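## Task

Take the cap off the marker whose cap is red, while the other marker keeps its cap fully seated. Every marker and cap has to finish resting on the desk, the grippers must release and the arms withdraw, and the robot must stay upright and not tipped.

## Robot and tools

ROBOT. A LinearBot: an omnidirectional wheeled base (strong wheel motors, 7 N m) with a column about 1.75 m high. A carriage rides up and down it over 1.0 m (lift_m) and carries two identical six-joint arms, each ending in a two-finger gripper. Each arm base sits roughly 0.57 m + lift_m above the floor, and carriage parts hang about 0.15 m lower. A hand reaches 0.78 m from its shoulder but only about 0.38 m beneath its arm base. A hand is about 0.16 m long and 0.1 m wide (0.14 m with fingers open). Parked arm: joints 1-6 = 0, 0.05, 0.05, 1.45, 0, 0; with both parked the footprint is about 0.95 m wide by 0.7 m long. Cameras: carriage_camera is fixed on the carriage, aimed forward and tilted about 20 degrees down; left_wrist_camera and right_wrist_camera look out beyond the fingertips. The carriage camera and parked fingertips are up to about 0.45 m over the arm bases.

FRAMES. Base frame: origin on the floor below the base centre, x forward, y left, z up. Result fields left_hand and right_hand are in this frame and mark the point between that hand's finger pads; quat_wxyz rotates base axes into hand axes. The hand's z axis runs along the fingers and the fingers open along its y axis; a hand pointing straight up with joints 1, 5, 6 at 0 gives (1, 0, 0, 0). These readings drift from truth, more at long reach. Odometry frame is the base frame at the start; base_odometry just integrates wheel rotation (slip counts as movement); heading is left-positive, -3.142 to 3.142.

execute_actions. Arguments: actions, a list holding one action or none (empty list only reports state and images); cameras, a list of names from carriage_camera, left_wrist_camera, right_wrist_camera, all (omitted, null or ["all"] gives every camera, [] gives none). An action may have base, joints, or both; their motions start together. base holds exactly one relative offset, measured from where the base last reported itself: translate_m (metres, forward positive, -2 to 2), strafe_m (metres, left positive, -2 to 2) or rotate_rad (radians, counter-clockwise/left positive, -6.3 to 6.3). joints is a single object of absolute targets keyed by joint name, covering both arms and the lift: lift_m 0 to 1 m; per arm (prefix left_ or right_): joint1_rad -2.617 to 3.054 (arm swing about vertical, 0 forward, positive left); joint2_rad 0 to 3.141 (shoulder: 0 upper arm level pointing back, 1.57 vertical, 3.14 level pointing forward); joint3_rad 0 to 3.141 (elbow, 0 folded, 3.14 straight); joint4_rad -1.57 to 1.57 (wrist pitch, 0 in line with forearm, positive lifts fingertips); joint5_rad -1.57 to 1.57 (wrist yaw, positive swings fingertips to the RIGHT, opposite of joint1); joint6_rad -2.094 to 2.094 (roll about the finger axis, positive clockwise viewed from the forearm); gripper_m 0 to 0.093 m (pad gap). Done tolerances: lift 0.004, joint1 0.02, joint2 and joint3 0.055, joint4 0.04, joint5 and joint6 0.02, gripper 0.004. An action lasts at most 15 s. Anything left out of an action may still be driving at its earlier target without the status saying so. An unknown key or out-of-range number rejects the call and nothing moves. If a result reports a stop, the remaining motion calls in that same reply are skipped.

wait: seconds, 0 to 10; commands nothing and returns the same report. zoom_image: camera plus region [x0, y0, x1, y1] in pixels of that camera's latest full image, origin top-left, at most 504 by 504. finished_scene: scene, the integer of the current scene; it is final and reports success.

RESULTS. A pictures line lists the cameras in image order. base_status and joint_status per motion: done (for the base, wheels turned the commanded amount even if slipping; a 1-2 mm move may fall short yet say done); off_target (resting short and maybe still pushing; normal for a gripper holding something); contact_stop or time_out (old target dropped, holding where it stopped); joint command not followed, often with a cause line, meaning a safety check blocked that arm's targets (gripper targets still run), listed per joint as not_followed, and possibly retried on later actions. on_its_own covers uncommanded things; held at gives the held target, not the position. motor_effort: percent of maximum, positive toward higher joint values, peak in brackets; each motor has a fixed bias plus noise. Lift effort grows with load; if it keeps dropping as the lift lowers, a hand is resting on something. drive_wheels (ignore sign) higher at rest than after free driving means the base is still pushing on something. ARM HIT: an arm struck the robot. MOTOR HOT from 75 °C; OVER-TEMPERATURE FAULT at 90 °C (arm halts 10 s) or 100 °C (arm goes limp and falls); then joints read limit_stop_at_motor_heat and need resending.

CAUTIONS. Base contact stops come late or not at all and are not checked during rotations; after being blocked, back off about 0.2 m along the path (or rotate back), repeat if still pressed. Never reverse into a table edge the column is under. Arms have no contact stop and snap to targets once freed. Avoid arms closing within a few millimetres of each other; to untangle, move only the blocked arm away first, then the other. Hard arm-on-arm pressing ends the run. Tipping is likeliest with carriage high, arms extended, loads held, pulling, or abrupt stops; only images reveal leaning. Outstretched arms heat quickly, even empty, and heat persists while thinking. A level hand droops 10-17 cm under 1 kg. Pad force is about 45-60 N. The robot holds its last command while you think. Avoid drops, slips, slams and hard pushes; keep both markers and caps on the desk.

Each tool is called after ">>>" as a command line: name --argument value for each argument, lists and objects as JSON in quotes; but a table of rows of numbers goes row by row, as --pt "numbers of a row", without its own name.

## Session

>>> execute_actions --actions '[]'

Scene clock: 0.00 s.
base_odometry: x=+0.000 y=+0.000 heading=+0.000 (m, m, rad; odometry frame)
base_status: not commanded
joint_positions: lift_m=+0.301 left_joint1_rad=+0.005 left_joint2_rad=+0.021 left_joint3_rad=+0.063 left_joint4_rad=+1.440 left_joint5_rad=+0.009 left_joint6_rad=+0.039 left_gripper_m=+0.095 right_joint1_rad=+0.006 right_joint2_rad=+0.062 right_joint3_rad=+0.031 right_joint4_rad=+1.475 right_joint5_rad=-0.031 right_joint6_rad=+0.048 right_gripper_m=+0.094
joint_status: not commanded
motor_effort: lift_m=+16 drive_wheels=-3 (%)
left_hand: x=+0.2872 y=+0.3167 z=+1.3205 quat_wxyz=(+0.999, +0.005, +0.044, +0.021) (m; base frame)
right_hand: x=+0.3014 y=-0.3127 z=+1.3124 quat_wxyz=(+0.997, -0.014, +0.064, +0.028) (m; base frame)
pictures: carriage_camera, left_wrist_camera, right_wrist_camera
Images, in order (width x height): carriage_camera 672x504, left_wrist_camera 672x504, right_wrist_camera 672x504.

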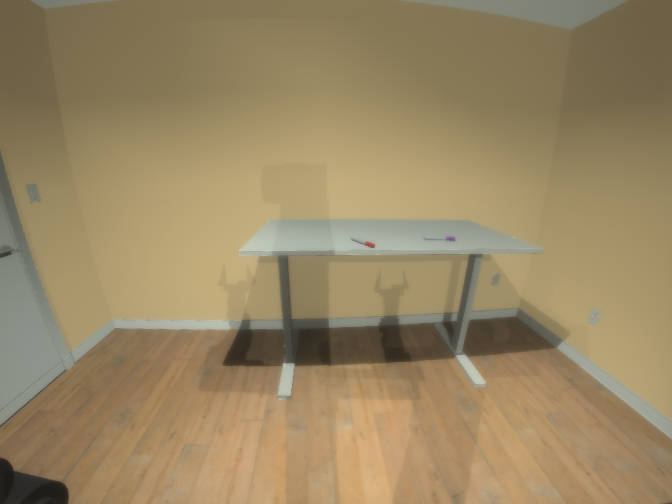

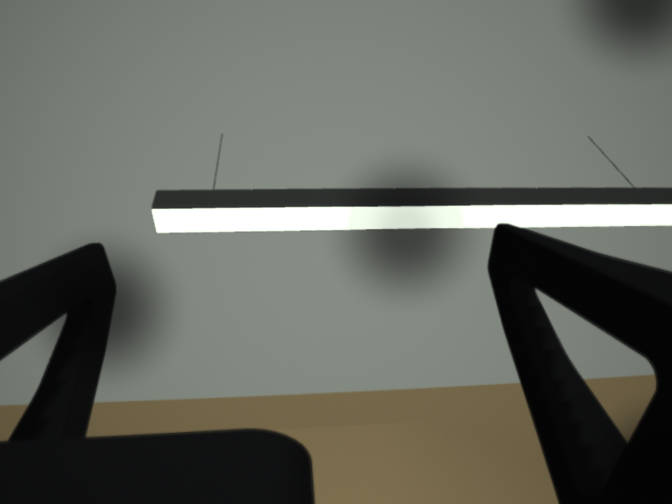

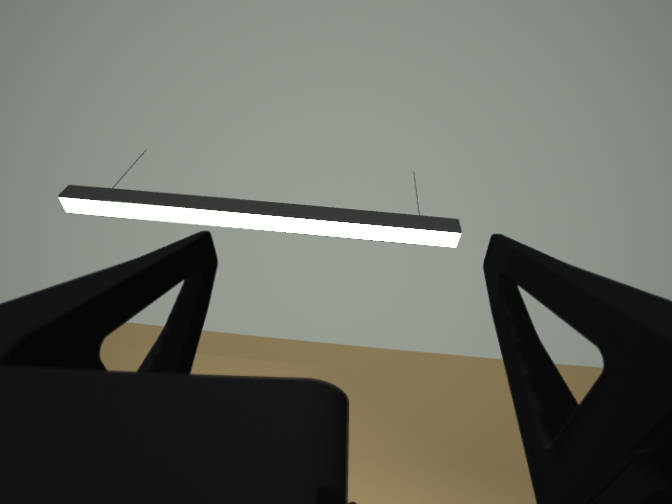

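>>> execute_actions --actions '[{"base":{"translate_m":0.6},"joints":{"lift_m":0.5,"left_joint1_rad":-0.5,"left_joint2_rad":1.8,"left_joint3_rad":1.5,"left_joint4_rad":-1.27,"right_joint1_rad":0.5,"right_joint2_rad":1.8,"right_joint3_rad":1.5,"right_joint4_rad":-1.27}}]'

Scene clock: 17.00 s.
base_odometry: x=+0.600 y=+0.000 heading=+0.000 (m, m, rad; odometry frame)
base_status: done
joint_positions: lift_m=+0.500 left_joint1_rad=-0.494 left_joint2_rad=+1.794 left_joint3_rad=+1.476 left_joint4_rad=-1.259 left_joint5_rad=+0.009 left_joint6_rad=+0.039 left_gripper_m=+0.095 right_joint1_rad=+0.492 right_joint2_rad=+1.785 right_joint3_rad=+1.485 right_joint4_rad=-1.261 right_joint5_rad=-0.031 right_joint6_rad=+0.048 right_gripper_m=+0.094
joint_status: all done
motor_effort: lift_m=+16(22) drive_wheels=-4(14) (%)
left_hand: x=+0.5556 y=+0.1611 z=+1.1911 quat_wxyz=(-0.004, +0.263, +0.965, -0.004) (m; base frame)
right_hand: x=+0.5557 y=-0.1575 z=+1.1962 quat_wxyz=(+0.001, -0.220, +0.975, +0.016) (m; base frame)
pictures: carriage_camera, left_wrist_camera, right_wrist_camera
Images, in order (width x height): carriage_camera 672x504, left_wrist_camera 672x504, right_wrist_camera 672x504.

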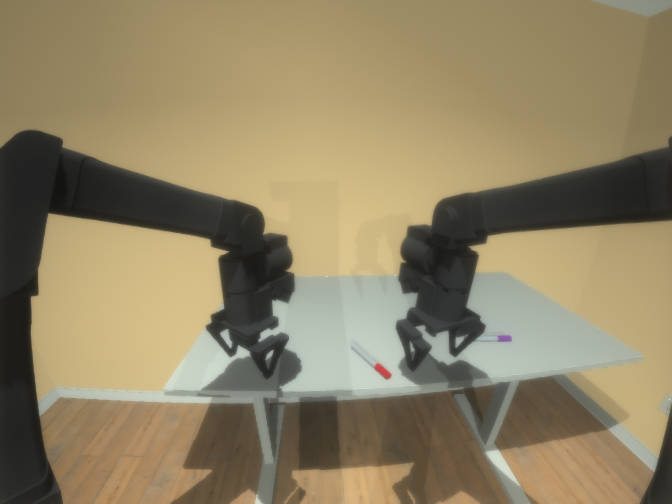

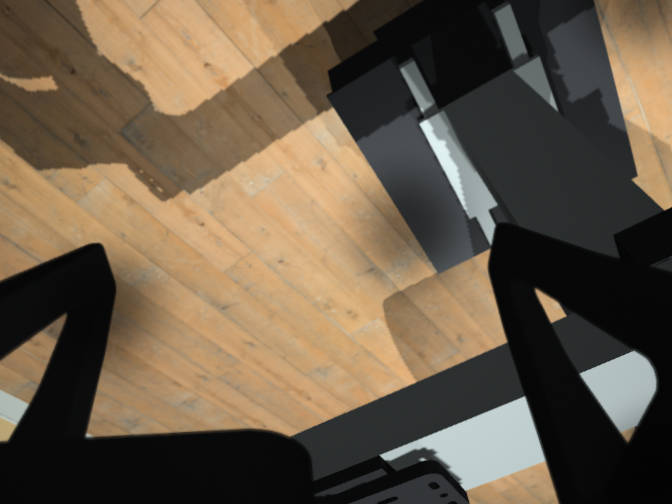

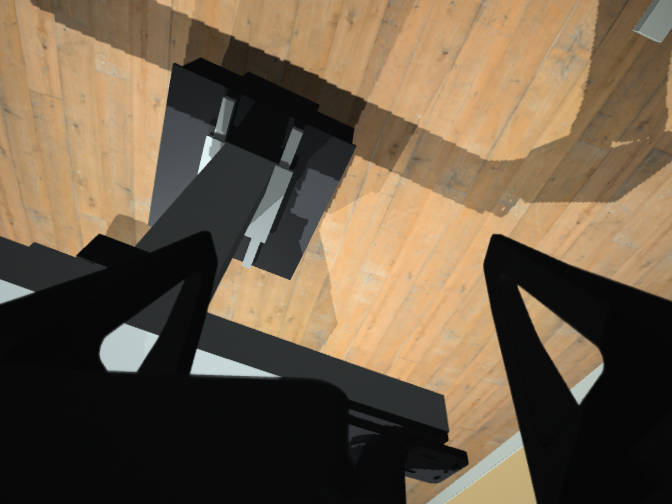

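>>> execute_actions --actions '[{"base":{"strafe_m":-0.2},"joints":{"left_joint6_rad":1.5,"right_joint1_rad":-0.3,"right_joint2_rad":1.0,"right_joint3_rad":0.9}}]' --cameras '[]'

>>> execute_actions --actions '[{"base":{"translate_m":0.38},"joints":{"lift_m":0.45}}]'

Scene clock: 27.90 s.
base_odometry: x=+0.601 y=-0.200 heading=+0.001 (m, m, rad; odometry frame)
base_status: done
joint_positions: lift_m=+0.500 left_joint1_rad=-0.496 left_joint2_rad=+1.794 left_joint3_rad=+1.476 left_joint4_rad=-1.260 left_joint5_rad=+0.009 left_joint6_rad=+1.494 left_gripper_m=+0.095 right_joint1_rad=-0.294 right_joint2_rad=+1.015 right_joint3_rad=+0.919 right_joint4_rad=-1.267 right_joint5_rad=-0.031 right_joint6_rad=+0.048 right_gripper_m=+0.094
joint_status: all done
motor_effort: lift_m=+16(16) drive_wheels=+0(8) (%)
left_hand: x=+0.5550 y=+0.1607 z=+1.1911 quat_wxyz=(-0.001, +0.839, +0.545, -0.006) (m; base frame)
right_hand: x=+0.4419 y=-0.3654 z=+1.2191 quat_wxyz=(+0.105, +0.167, +0.980, +0.003) (m; base frame)
pictures: none
No camera images: the call's "cameras" was empty. Leave "cameras" out to get every camera's image.

Scene clock: 30.63 s.
base_odometry: x=+0.981 y=-0.201 heading=-0.001 (m, m, rad; odometry frame)
base_status: done
joint_positions: lift_m=+0.450 left_joint1_rad=-0.496 left_joint2_rad=+1.794 left_joint3_rad=+1.482 left_joint4_rad=-1.265 left_joint5_rad=+0.009 left_joint6_rad=+1.494 left_gripper_m=+0.095 right_joint1_rad=-0.294 right_joint2_rad=+1.015 right_joint3_rad=+0.915 right_joint4_rad=-1.267 right_joint5_rad=-0.031 right_joint6_rad=+0.048 right_gripper_m=+0.094
joint_status: all done
motor_effort: lift_m=+14(14) drive_wheels=-12(14) (%)
left_hand: x=+0.5553 y=+0.1606 z=+1.1427 quat_wxyz=(-0.001, +0.839, +0.545, -0.005) (m; base frame)
right_hand: x=+0.4412 y=-0.3652 z=+1.1681 quat_wxyz=(+0.103, +0.167, +0.980, +0.003) (m; base frame)
pictures: carriage_camera, left_wrist_camera, right_wrist_camera
Images, in order (width x height): carriage_camera 672x504, left_wrist_camera 672x504, right_wrist_camera 672x504.

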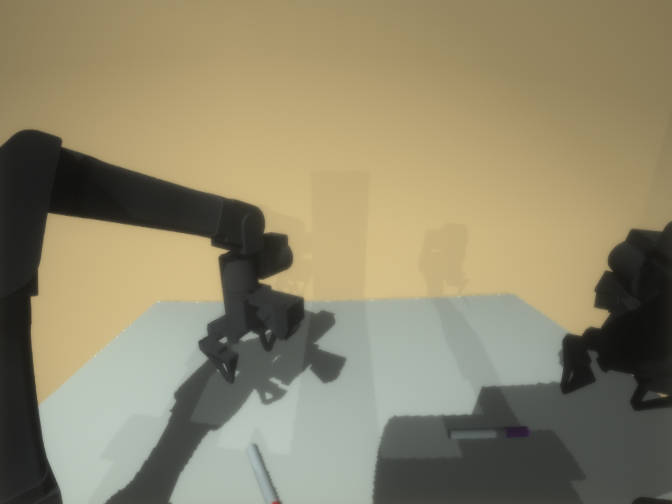

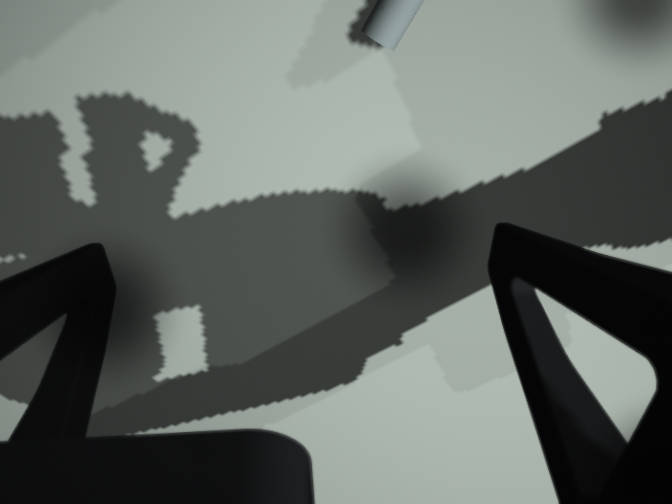

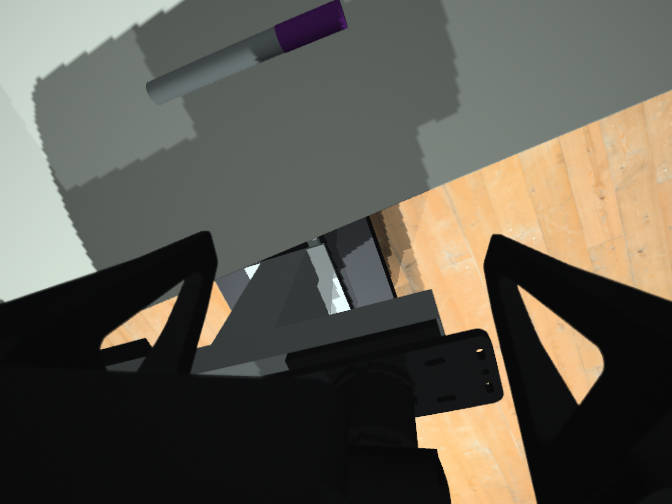

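>>> execute_actions --actions '[{"base":{"translate_m":-0.12},"joints":{"left_joint6_rad":-1.3,"left_joint1_rad":-0.6,"lift_m":0.38,"right_joint2_rad":0.6,"right_joint3_rad":0.6,"right_joint4_rad":-0.5}}]'

Scene clock: 36.80 s.
base_odometry: x=+0.861 y=-0.201 heading=-0.001 (m, m, rad; odometry frame)
base_status: done
joint_positions: lift_m=+0.380 left_joint1_rad=-0.603 left_joint2_rad=+1.795 left_joint3_rad=+1.484 left_joint4_rad=-1.265 left_joint5_rad=+0.009 left_joint6_rad=-1.294 left_gripper_m=+0.095 right_joint1_rad=-0.294 right_joint2_rad=+0.619 right_joint3_rad=+0.613 right_joint4_rad=-0.494 right_joint5_rad=-0.031 right_joint6_rad=+0.048 right_gripper_m=+0.094
joint_status: all done
motor_effort: lift_m=+15(15) drive_wheels=-15(13) (%)
left_hand: x=+0.5371 y=+0.1303 z=+1.0726 quat_wxyz=(-0.005, -0.338, +0.941, +0.000) (m; base frame)
right_hand: x=+0.5233 y=-0.3900 z=+1.1729 quat_wxyz=(+0.508, +0.138, +0.849, -0.049) (m; base frame)
pictures: carriage_camera, left_wrist_camera, right_wrist_camera
Images, in order (width x height): carriage_camera 672x504, left_wrist_camera 672x504, right_wrist_camera 672x504.

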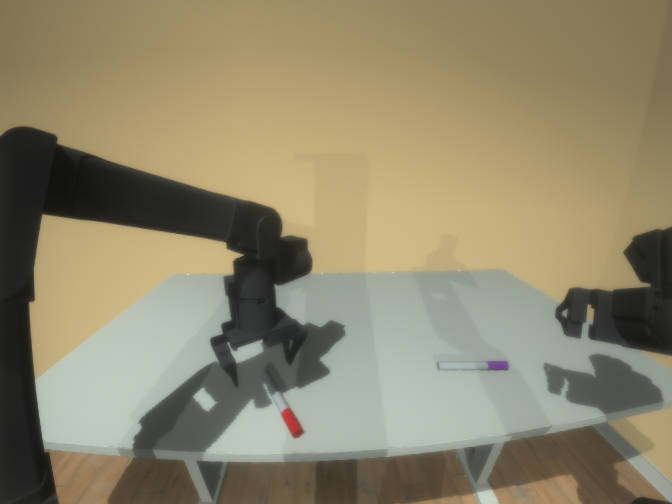

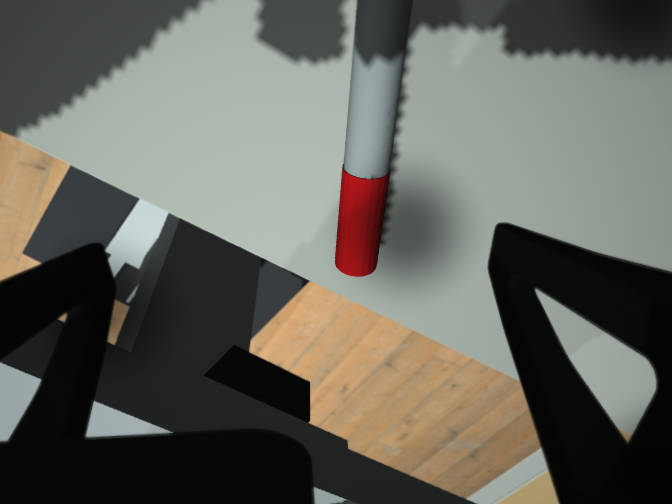

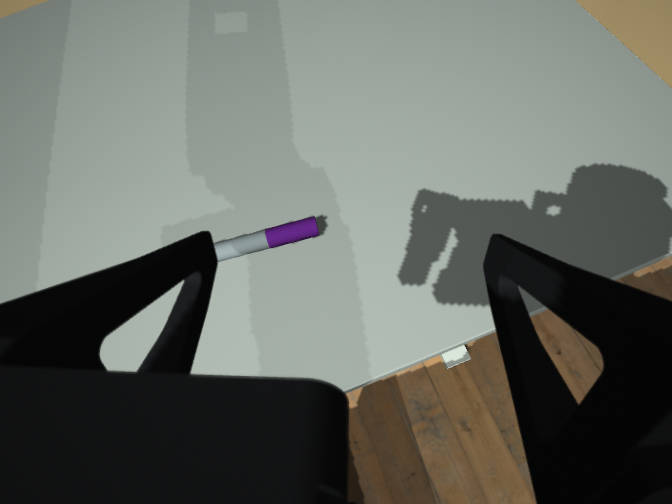

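>>> execute_actions --actions '[{"base":{"translate_m":0.035},"joints":{"lift_m":0.32,"left_joint6_rad":-1.22}}]'

Scene clock: 39.13 s.
base_odometry: x=+0.896 y=-0.201 heading=-0.002 (m, m, rad; odometry frame)
base_status: done
joint_positions: lift_m=+0.320 left_joint1_rad=-0.603 left_joint2_rad=+1.795 left_joint3_rad=+1.484 left_joint4_rad=-1.267 left_joint5_rad=+0.009 left_joint6_rad=-1.226 left_gripper_m=+0.095 right_joint1_rad=-0.294 right_joint2_rad=+0.619 right_joint3_rad=+0.613 right_joint4_rad=-0.495 right_joint5_rad=-0.031 right_joint6_rad=+0.048 right_gripper_m=+0.094
joint_status: all done
motor_effort: lift_m=+14(15) drive_wheels=+8(11) (%)
left_hand: x=+0.5365 y=+0.1306 z=+1.0128 quat_wxyz=(-0.006, -0.306, +0.952, +0.000) (m; base frame)
right_hand: x=+0.5231 y=-0.3900 z=+1.1129 quat_wxyz=(+0.508, +0.138, +0.849, -0.049) (m; base frame)
pictures: carriage_camera, left_wrist_camera, right_wrist_camera
Images, in order (width x height): carriage_camera 672x504, left_wrist_camera 672x504, right_wrist_camera 672x504.

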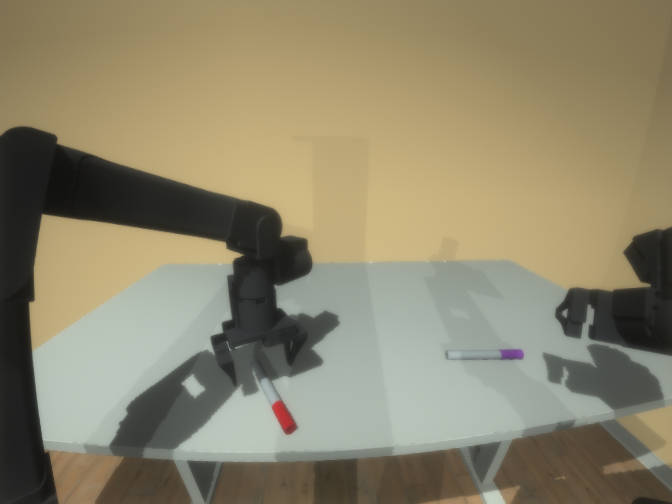

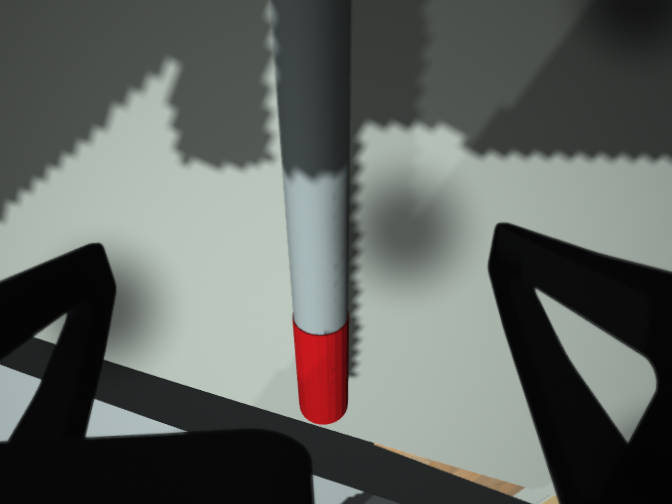

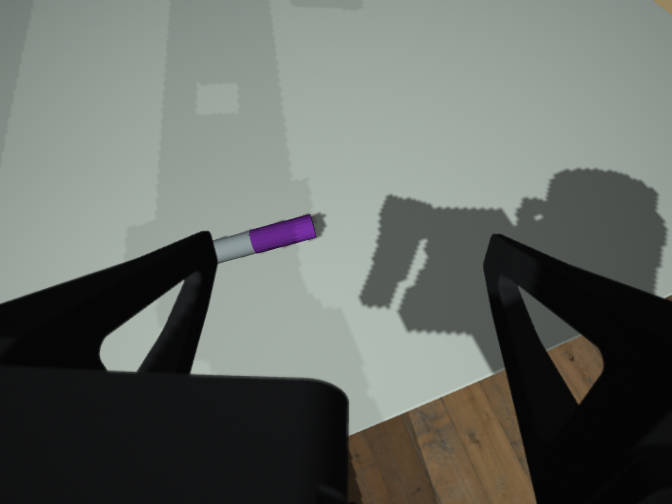

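>>> execute_actions --actions '[{"joints":{"lift_m":0.285,"left_joint6_rad":-1.27}}]'

Scene clock: 41.93 s.
base_odometry: x=+0.896 y=-0.201 heading=-0.002 (m, m, rad; odometry frame)
base_status: not commanded
joint_positions: lift_m=+0.285 left_joint1_rad=-0.603 left_joint2_rad=+1.798 left_joint3_rad=+1.484 left_joint4_rad=-1.268 left_joint5_rad=+0.009 left_joint6_rad=-1.266 left_gripper_m=+0.095 right_joint1_rad=-0.294 right_joint2_rad=+0.619 right_joint3_rad=+0.613 right_joint4_rad=-0.495 right_joint5_rad=-0.031 right_joint6_rad=+0.048 right_gripper_m=+0.094
joint_status: all done
motor_effort: lift_m=+14(15) drive_wheels=+8(8) (%)
left_hand: x=+0.5365 y=+0.1307 z=+0.9770 quat_wxyz=(-0.007, -0.325, +0.946, +0.002) (m; base frame)
right_hand: x=+0.5231 y=-0.3900 z=+1.0780 quat_wxyz=(+0.508, +0.138, +0.849, -0.049) (m; base frame)
pictures: carriage_camera, left_wrist_camera, right_wrist_camera
Images, in order (width x height): carriage_camera 672x504, left_wrist_camera 672x504, right_wrist_camera 672x504.

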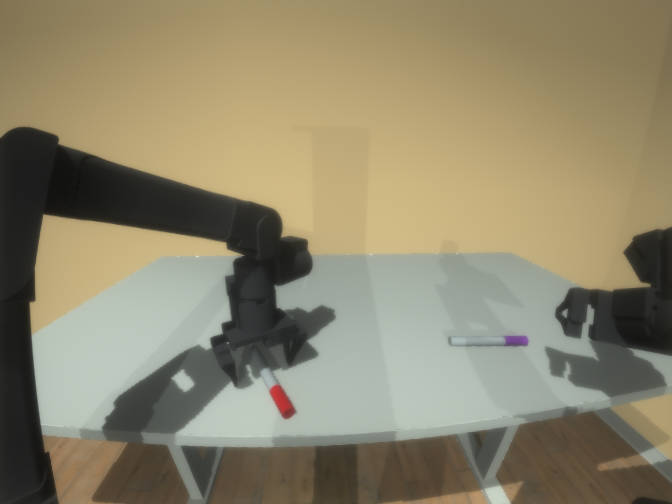

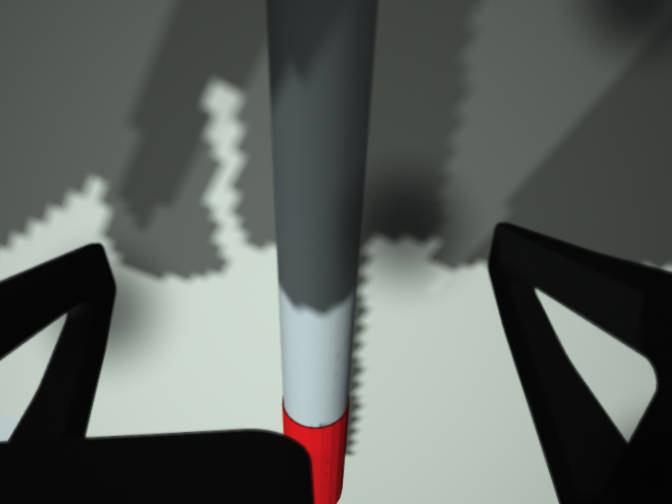

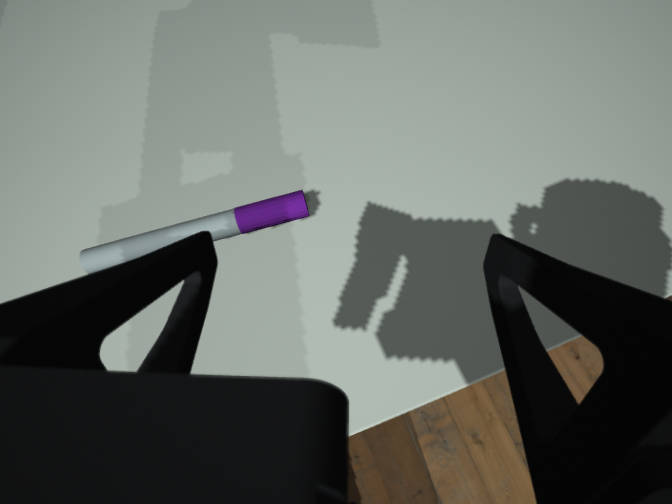

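>>> execute_actions --actions '[{"joints":{"lift_m":0.272}}]' --cameras '[]'

>>> execute_actions --actions '[{"joints":{"left_gripper_m":0}}]' --cameras '["left_wrist_camera"]'

>>> execute_actions --actions '[{"joints":{"lift_m":0.34,"right_gripper_m":0.06}}]' --cameras '[]'

>>> execute_actions --actions '[{"joints":{"left_joint6_rad":-1.63,"right_joint1_rad":1.03,"right_joint2_rad":1.1,"right_joint3_rad":0.5,"right_joint4_rad":0.05,"right_joint5_rad":0,"right_joint6_rad":0}}]'

Scene clock: 53.23 s.
base_odometry: x=+0.896 y=-0.201 heading=-0.002 (m, m, rad; odometry frame)
base_status: not commanded
joint_positions: lift_m=+0.272 left_joint1_rad=-0.603 left_joint2_rad=+1.782 left_joint3_rad=+1.501 left_joint4_rad=-1.266 left_joint5_rad=+0.011 left_joint6_rad=-1.266 left_gripper_m=+0.095 right_joint1_rad=-0.294 right_joint2_rad=+0.619 right_joint3_rad=+0.613 right_joint4_rad=-0.494 right_joint5_rad=-0.031 right_joint6_rad=+0.048 right_gripper_m=+0.094
joint_status: all done
motor_effort: lift_m=+14(15) drive_wheels=+8(8) (%)
left_hand: x=+0.5403 y=+0.1276 z=+0.9732 quat_wxyz=(+0.002, -0.325, +0.946, -0.013) (m; base frame)
right_hand: x=+0.5232 y=-0.3900 z=+1.0651 quat_wxyz=(+0.508, +0.138, +0.849, -0.049) (m; base frame)
pictures: none
No camera images: the call's "cameras" was empty. Leave "cameras" out to get every camera's image.

Scene clock: 53.97 s.
base_odometry: x=+0.896 y=-0.201 heading=-0.002 (m, m, rad; odometry frame)
base_status: not commanded
joint_positions: lift_m=+0.272 left_joint1_rad=-0.603 left_joint2_rad=+1.782 left_joint3_rad=+1.501 left_joint4_rad=-1.264 left_joint5_rad=+0.011 left_joint6_rad=-1.266 left_gripper_m=+0.018 right_joint1_rad=-0.294 right_joint2_rad=+0.619 right_joint3_rad=+0.613 right_joint4_rad=-0.494 right_joint5_rad=-0.031 right_joint6_rad=+0.048 right_gripper_m=+0.094
joint_status: left_gripper_m off_target (ended at +0.018, target +0.000)
motor_effort: lift_m=+13(13) drive_wheels=+8(8) (%)
left_hand: x=+0.5406 y=+0.1273 z=+0.9732 quat_wxyz=(+0.003, -0.325, +0.946, -0.013) (m; base frame)
right_hand: x=+0.5232 y=-0.3900 z=+1.0652 quat_wxyz=(+0.508, +0.138, +0.849, -0.049) (m; base frame)
pictures: left_wrist_camera
Images, in order (width x height): left_wrist_camera 672x504.

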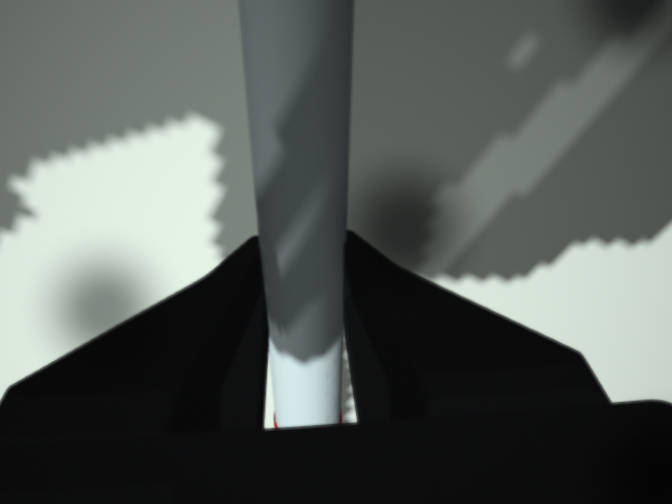

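Scene clock: 54.77 s.
base_odometry: x=+0.896 y=-0.201 heading=-0.002 (m, m, rad; odometry frame)
base_status: not commanded
joint_positions: lift_m=+0.340 left_joint1_rad=-0.603 left_joint2_rad=+1.795 left_joint3_rad=+1.501 left_joint4_rad=-1.266 left_joint5_rad=+0.010 left_joint6_rad=-1.266 left_gripper_m=+0.018 right_joint1_rad=-0.294 right_joint2_rad=+0.619 right_joint3_rad=+0.613 right_joint4_rad=-0.485 right_joint5_rad=-0.031 right_joint6_rad=+0.048 right_gripper_m=+0.060
joint_status: all done
motor_effort: lift_m=+17(20) drive_wheels=+8(8) (%)
left_hand: x=+0.5404 y=+0.1277 z=+1.0368 quat_wxyz=(-0.001, -0.325, +0.946, -0.007) (m; base frame)
right_hand: x=+0.5242 y=-0.3903 z=+1.1346 quat_wxyz=(+0.512, +0.138, +0.847, -0.050) (m; base frame)
pictures: none
No camera images: the call's "cameras" was empty. Leave "cameras" out to get every camera's image.

Scene clock: 56.40 s.
base_odometry: x=+0.896 y=-0.201 heading=-0.002 (m, m, rad; odometry frame)
base_status: not commanded
joint_positions: lift_m=+0.340 left_joint1_rad=-0.603 left_joint2_rad=+1.795 left_joint3_rad=+1.501 left_joint4_rad=-1.266 left_joint5_rad=+0.010 left_joint6_rad=-1.624 left_gripper_m=+0.018 right_joint1_rad=+1.024 right_joint2_rad=+1.083 right_joint3_rad=+0.518 right_joint4_rad=+0.056 right_joint5_rad=-0.003 right_joint6_rad=+0.004 right_gripper_m=+0.060
joint_status: all done
motor_effort: lift_m=+17(17) drive_wheels=+8(8) (%)
left_hand: x=+0.5404 y=+0.1277 z=+1.0368 quat_wxyz=(-0.002, -0.488, +0.873, -0.007) (m; base frame)
right_hand: x=+0.4487 y=-0.0190 z=+1.0717 quat_wxyz=(+0.440, -0.422, +0.752, +0.250) (m; base frame)
pictures: carriage_camera, left_wrist_camera, right_wrist_camera
Images, in order (width x height): carriage_camera 672x504, left_wrist_camera 672x504, right_wrist_camera 672x504.

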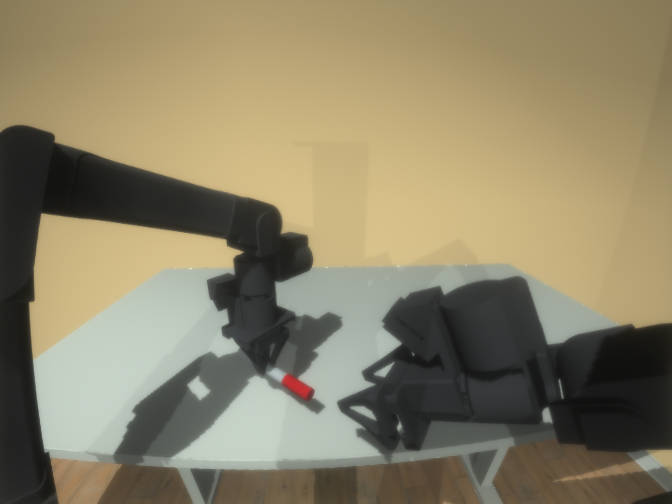

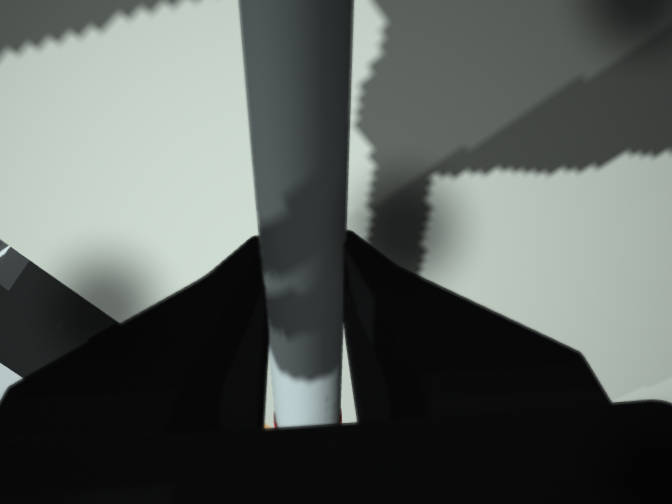

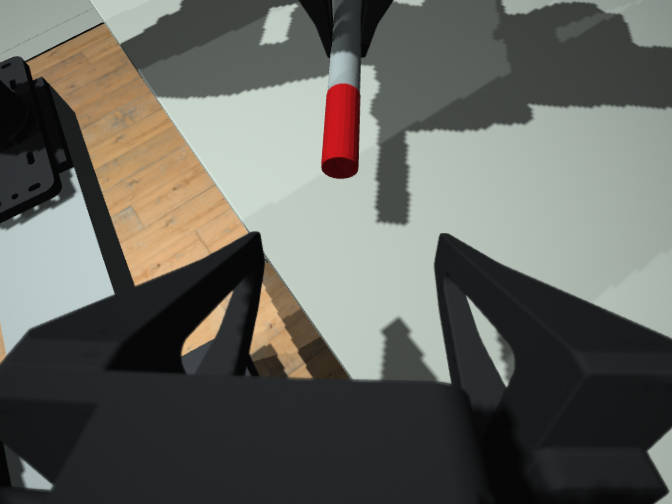

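>>> execute_actions --actions '[{"joints":{"right_joint1_rad":1.04,"right_joint2_rad":1.53,"right_joint3_rad":0.61,"right_joint4_rad":0.55}}]'

Scene clock: 59.63 s.
base_odometry: x=+0.896 y=-0.201 heading=-0.002 (m, m, rad; odometry frame)
base_status: not commanded
joint_positions: lift_m=+0.340 left_joint1_rad=-0.603 left_joint2_rad=+1.795 left_joint3_rad=+1.501 left_joint4_rad=-1.266 left_joint5_rad=+0.010 left_joint6_rad=-1.624 left_gripper_m=+0.018 right_joint1_rad=+1.029 right_joint2_rad=+1.512 right_joint3_rad=+0.610 right_joint4_rad=+0.551 right_joint5_rad=-0.003 right_joint6_rad=+0.004 right_gripper_m=+0.060
joint_status: all done
motor_effort: lift_m=+17(17) drive_wheels=+8(8) (%)
left_hand: x=+0.5404 y=+0.1277 z=+1.0368 quat_wxyz=(-0.002, -0.488, +0.873, -0.007) (m; base frame)
right_hand: x=+0.4904 y=+0.0542 z=+1.0626 quat_wxyz=(+0.497, -0.403, +0.714, +0.284) (m; base frame)
pictures: carriage_camera, left_wrist_camera, right_wrist_camera
Images, in order (width x height): carriage_camera 672x504, left_wrist_camera 672x504, right_wrist_camera 672x504.

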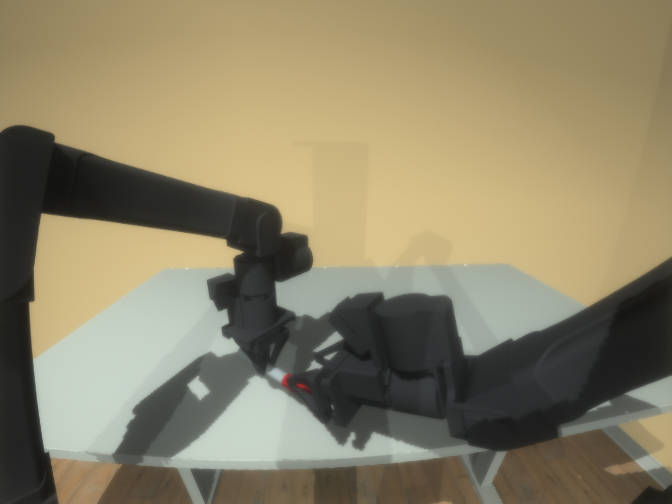

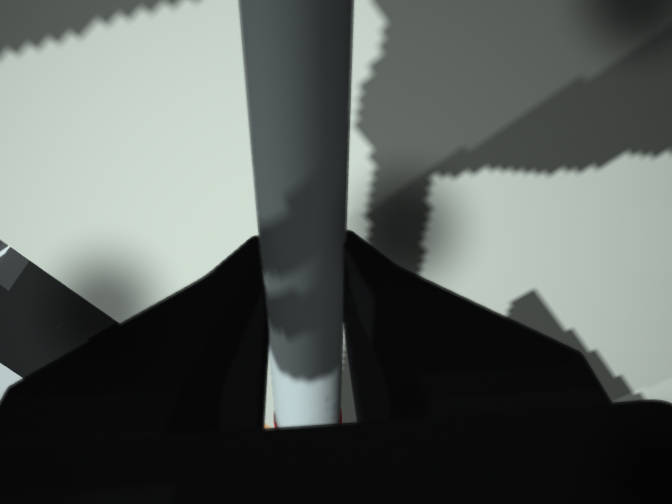

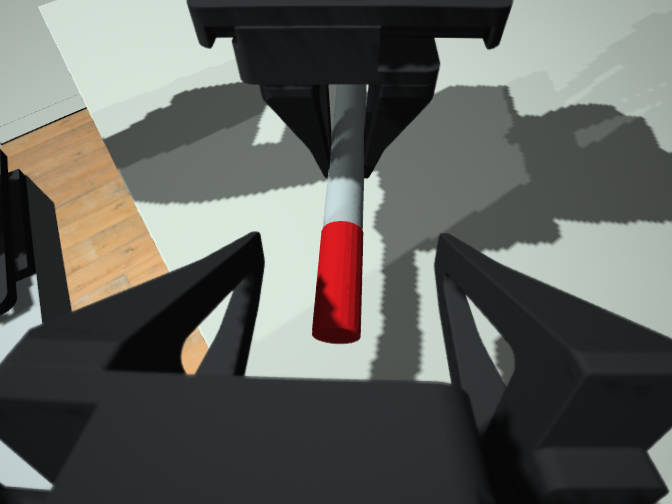

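>>> execute_actions --actions '[{"joints":{"right_joint1_rad":1.05,"right_joint2_rad":1.6,"right_joint3_rad":0.61,"right_joint4_rad":0.53}}]'

Scene clock: 62.40 s.
base_odometry: x=+0.896 y=-0.201 heading=-0.002 (m, m, rad; odometry frame)
base_status: not commanded
joint_positions: lift_m=+0.340 left_joint1_rad=-0.603 left_joint2_rad=+1.795 left_joint3_rad=+1.501 left_joint4_rad=-1.266 left_joint5_rad=+0.010 left_joint6_rad=-1.624 left_gripper_m=+0.018 right_joint1_rad=+1.040 right_joint2_rad=+1.583 right_joint3_rad=+0.610 right_joint4_rad=+0.538 right_joint5_rad=-0.003 right_joint6_rad=+0.004 right_gripper_m=+0.060
joint_status: all done
motor_effort: lift_m=+17(17) drive_wheels=+8(8) (%)
left_hand: x=+0.5404 y=+0.1277 z=+1.0368 quat_wxyz=(-0.002, -0.488, +0.873, -0.007) (m; base frame)
right_hand: x=+0.4862 y=+0.0560 z=+1.0304 quat_wxyz=(+0.466, -0.418, +0.732, +0.269) (m; base frame)
pictures: carriage_camera, left_wrist_camera, right_wrist_camera
Images, in order (width x height): carriage_camera 672x504, left_wrist_camera 672x504, right_wrist_camera 672x504.

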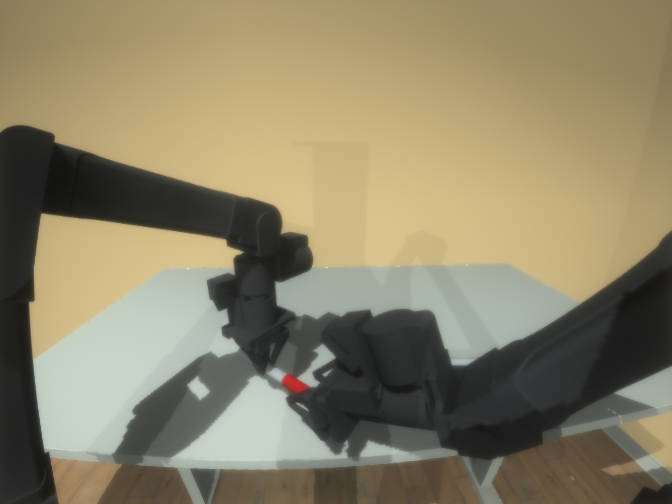

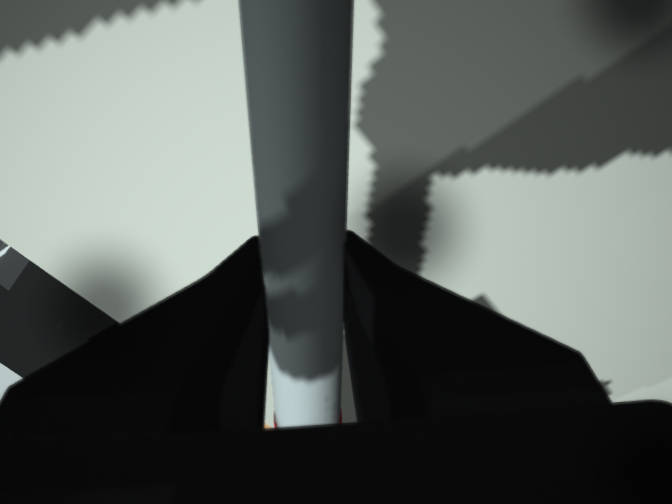

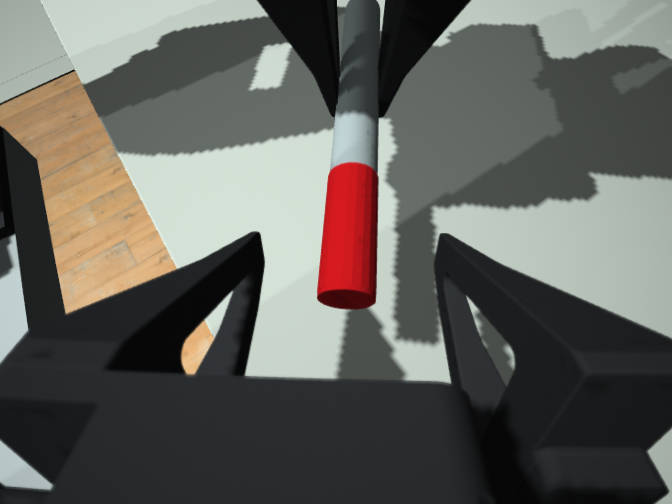

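>>> execute_actions --actions '[{"joints":{"right_joint2_rad":1.645,"right_joint3_rad":0.675,"right_joint4_rad":0.53}}]' --cameras '["right_wrist_camera"]'

>>> execute_actions --actions '[{"joints":{"right_gripper_m":0}}]'

Scene clock: 66.77 s.
base_odometry: x=+0.896 y=-0.201 heading=-0.002 (m, m, rad; odometry frame)
base_status: not commanded
joint_positions: lift_m=+0.340 left_joint1_rad=-0.603 left_joint2_rad=+1.795 left_joint3_rad=+1.501 left_joint4_rad=-1.266 left_joint5_rad=+0.010 left_joint6_rad=-1.624 left_gripper_m=+0.018 right_joint1_rad=+1.040 right_joint2_rad=+1.622 right_joint3_rad=+0.666 right_joint4_rad=+0.541 right_joint5_rad=-0.003 right_joint6_rad=+0.004 right_gripper_m=+0.060
joint_status: all done
motor_effort: lift_m=+17(17) drive_wheels=+8(8) (%)
left_hand: x=+0.5404 y=+0.1277 z=+1.0368 quat_wxyz=(-0.002, -0.488, +0.873, -0.007) (m; base frame)
right_hand: x=+0.4939 y=+0.0690 z=+1.0377 quat_wxyz=(+0.473, -0.415, +0.727, +0.273) (m; base frame)
pictures: right_wrist_camera
Images, in order (width x height): right_wrist_camera 672x504.

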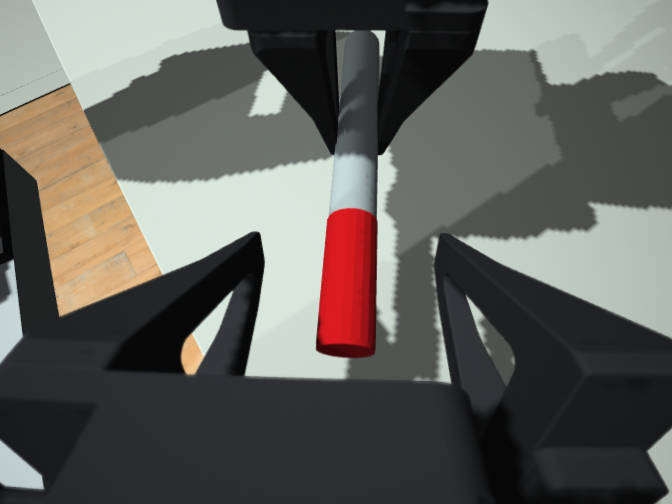

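Scene clock: 67.40 s.
base_odometry: x=+0.896 y=-0.201 heading=-0.002 (m, m, rad; odometry frame)
base_status: not commanded
joint_positions: lift_m=+0.340 left_joint1_rad=-0.603 left_joint2_rad=+1.795 left_joint3_rad=+1.501 left_joint4_rad=-1.266 left_joint5_rad=+0.005 left_joint6_rad=-1.625 left_gripper_m=+0.018 right_joint1_rad=+1.040 right_joint2_rad=+1.622 right_joint3_rad=+0.666 right_joint4_rad=+0.555 right_joint5_rad=-0.002 right_joint6_rad=+0.004 right_gripper_m=+0.000
joint_status: all done
motor_effort: lift_m=+17(17) drive_wheels=+8(8) (%)
left_hand: x=+0.5409 y=+0.1285 z=+1.0368 quat_wxyz=(+0.000, -0.489, +0.872, -0.006) (m; base frame)
right_hand: x=+0.4947 y=+0.0702 z=+1.0410 quat_wxyz=(+0.478, -0.413, +0.724, +0.276) (m; base frame)
pictures: carriage_camera, left_wrist_camera, right_wrist_camera
Images, in order (width x height): carriage_camera 672x504, left_wrist_camera 672x504, right_wrist_camera 672x504.

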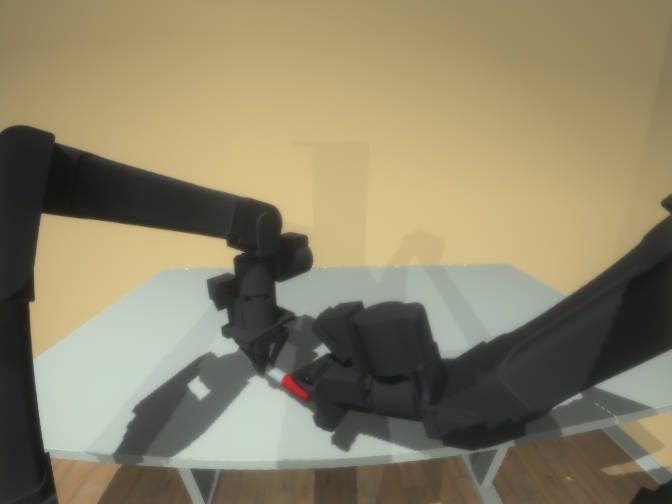

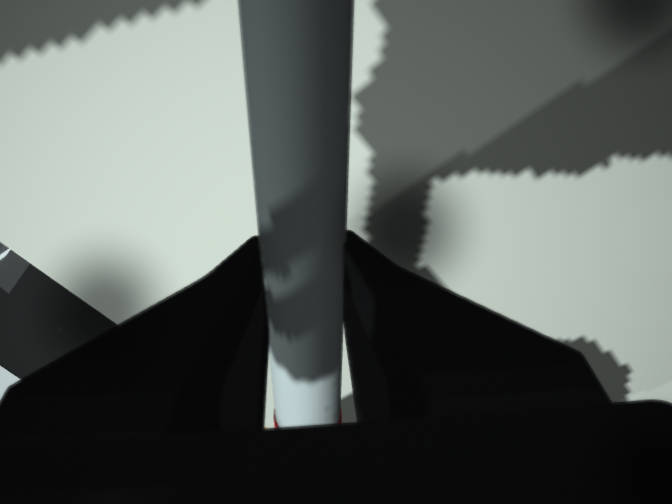

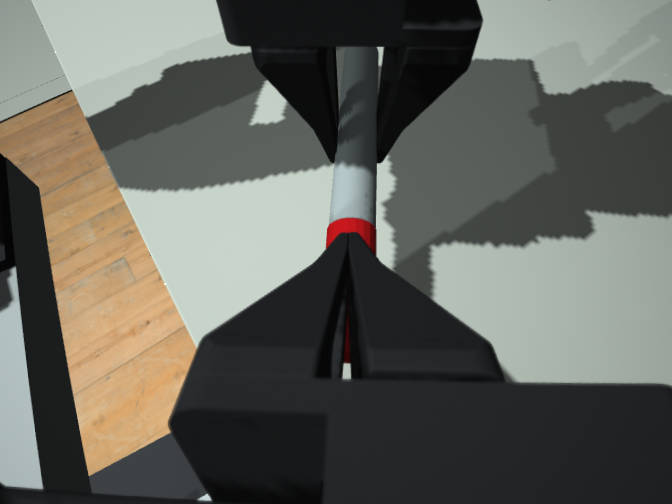

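The gripper closed above the cap, so I'll reopen and lower it.

>>> execute_actions --actions '[{"joints":{"right_gripper_m":0.05}}]' --cameras '[]'

>>> execute_actions --actions '[{"joints":{"right_joint2_rad":1.72,"right_joint3_rad":0.7,"right_joint4_rad":0.55}}]' --cameras '["right_wrist_camera"]'

>>> execute_actions --actions '[{"joints":{"right_gripper_m":0}}]'

Scene clock: 71.87 s.
base_odometry: x=+0.896 y=-0.201 heading=-0.002 (m, m, rad; odometry frame)
base_status: not commanded
joint_positions: lift_m=+0.340 left_joint1_rad=-0.603 left_joint2_rad=+1.795 left_joint3_rad=+1.501 left_joint4_rad=-1.266 left_joint5_rad=+0.005 left_joint6_rad=-1.625 left_gripper_m=+0.018 right_joint1_rad=+1.040 right_joint2_rad=+1.622 right_joint3_rad=+0.666 right_joint4_rad=+0.550 right_joint5_rad=-0.002 right_joint6_rad=+0.004 right_gripper_m=+0.050
joint_status: all done
motor_effort: lift_m=+17(17) drive_wheels=+8(8) (%)
left_hand: x=+0.5409 y=+0.1285 z=+1.0368 quat_wxyz=(+0.000, -0.489, +0.872, -0.006) (m; base frame)
right_hand: x=+0.4945 y=+0.0698 z=+1.0399 quat_wxyz=(+0.476, -0.414, +0.725, +0.275) (m; base frame)
pictures: none
No camera images: the call's "cameras" was empty. Leave "cameras" out to get every camera's image.

Scene clock: 72.50 s.
base_odometry: x=+0.896 y=-0.201 heading=-0.002 (m, m, rad; odometry frame)
base_status: not commanded
joint_positions: lift_m=+0.340 left_joint1_rad=-0.603 left_joint2_rad=+1.795 left_joint3_rad=+1.501 left_joint4_rad=-1.266 left_joint5_rad=+0.005 left_joint6_rad=-1.625 left_gripper_m=+0.018 right_joint1_rad=+1.040 right_joint2_rad=+1.701 right_joint3_rad=+0.694 right_joint4_rad=+0.558 right_joint5_rad=-0.002 right_joint6_rad=+0.004 right_gripper_m=+0.050
joint_status: all done
motor_effort: lift_m=+17(17) drive_wheels=+8(8) (%)
left_hand: x=+0.5409 y=+0.1285 z=+1.0368 quat_wxyz=(+0.000, -0.489, +0.872, -0.006) (m; base frame)
right_hand: x=+0.4984 y=+0.0765 z=+1.0190 quat_wxyz=(+0.461, -0.420, +0.735, +0.266) (m; base frame)
pictures: right_wrist_camera
Images, in order (width x height): right_wrist_camera 672x504.

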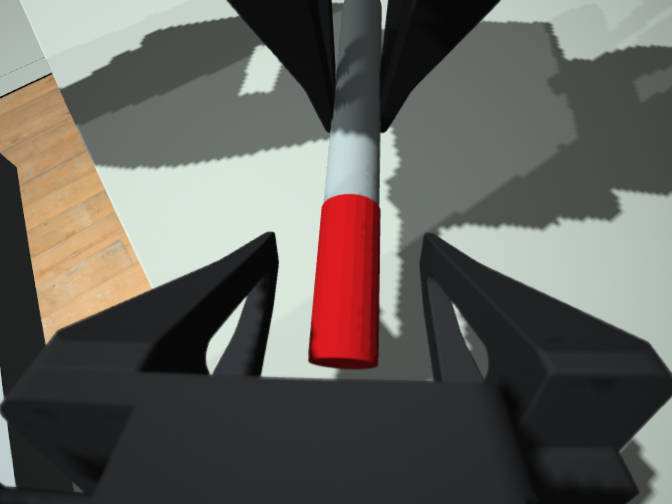

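Scene clock: 73.10 s.
base_odometry: x=+0.896 y=-0.201 heading=-0.002 (m, m, rad; odometry frame)
base_status: not commanded
joint_positions: lift_m=+0.340 left_joint1_rad=-0.603 left_joint2_rad=+1.795 left_joint3_rad=+1.501 left_joint4_rad=-1.266 left_joint5_rad=+0.005 left_joint6_rad=-1.625 left_gripper_m=+0.018 right_joint1_rad=+1.040 right_joint2_rad=+1.701 right_joint3_rad=+0.694 right_joint4_rad=+0.558 right_joint5_rad=-0.002 right_joint6_rad=+0.004 right_gripper_m=+0.018
joint_status: right_gripper_m off_target (ended at +0.018, target +0.000)
motor_effort: lift_m=+17(17) drive_wheels=+8(8) (%)
left_hand: x=+0.5409 y=+0.1285 z=+1.0368 quat_wxyz=(+0.000, -0.489, +0.872, -0.006) (m; base frame)
right_hand: x=+0.4984 y=+0.0765 z=+1.0190 quat_wxyz=(+0.461, -0.420, +0.735, +0.266) (m; base frame)
pictures: carriage_camera, left_wrist_camera, right_wrist_camera
Images, in order (width x height): carriage_camera 672x504, left_wrist_camera 672x504, right_wrist_camera 672x504.

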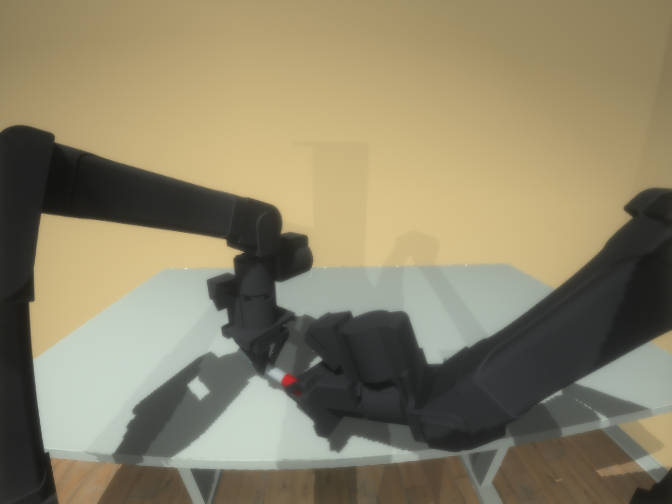

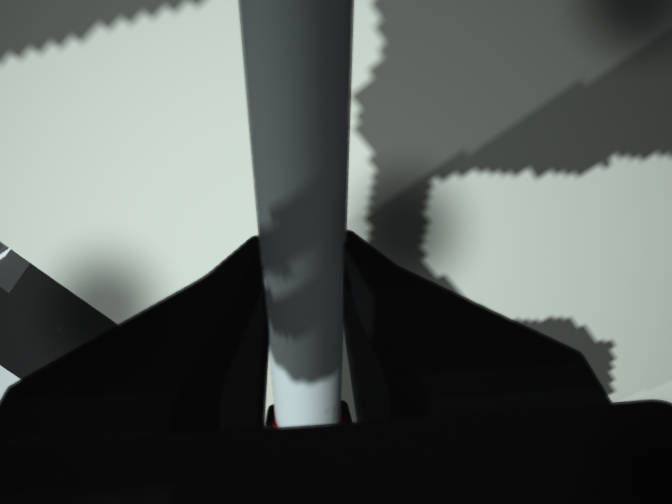

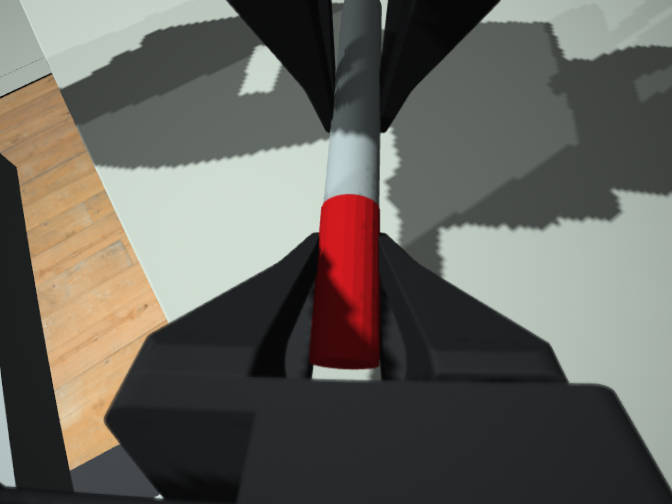

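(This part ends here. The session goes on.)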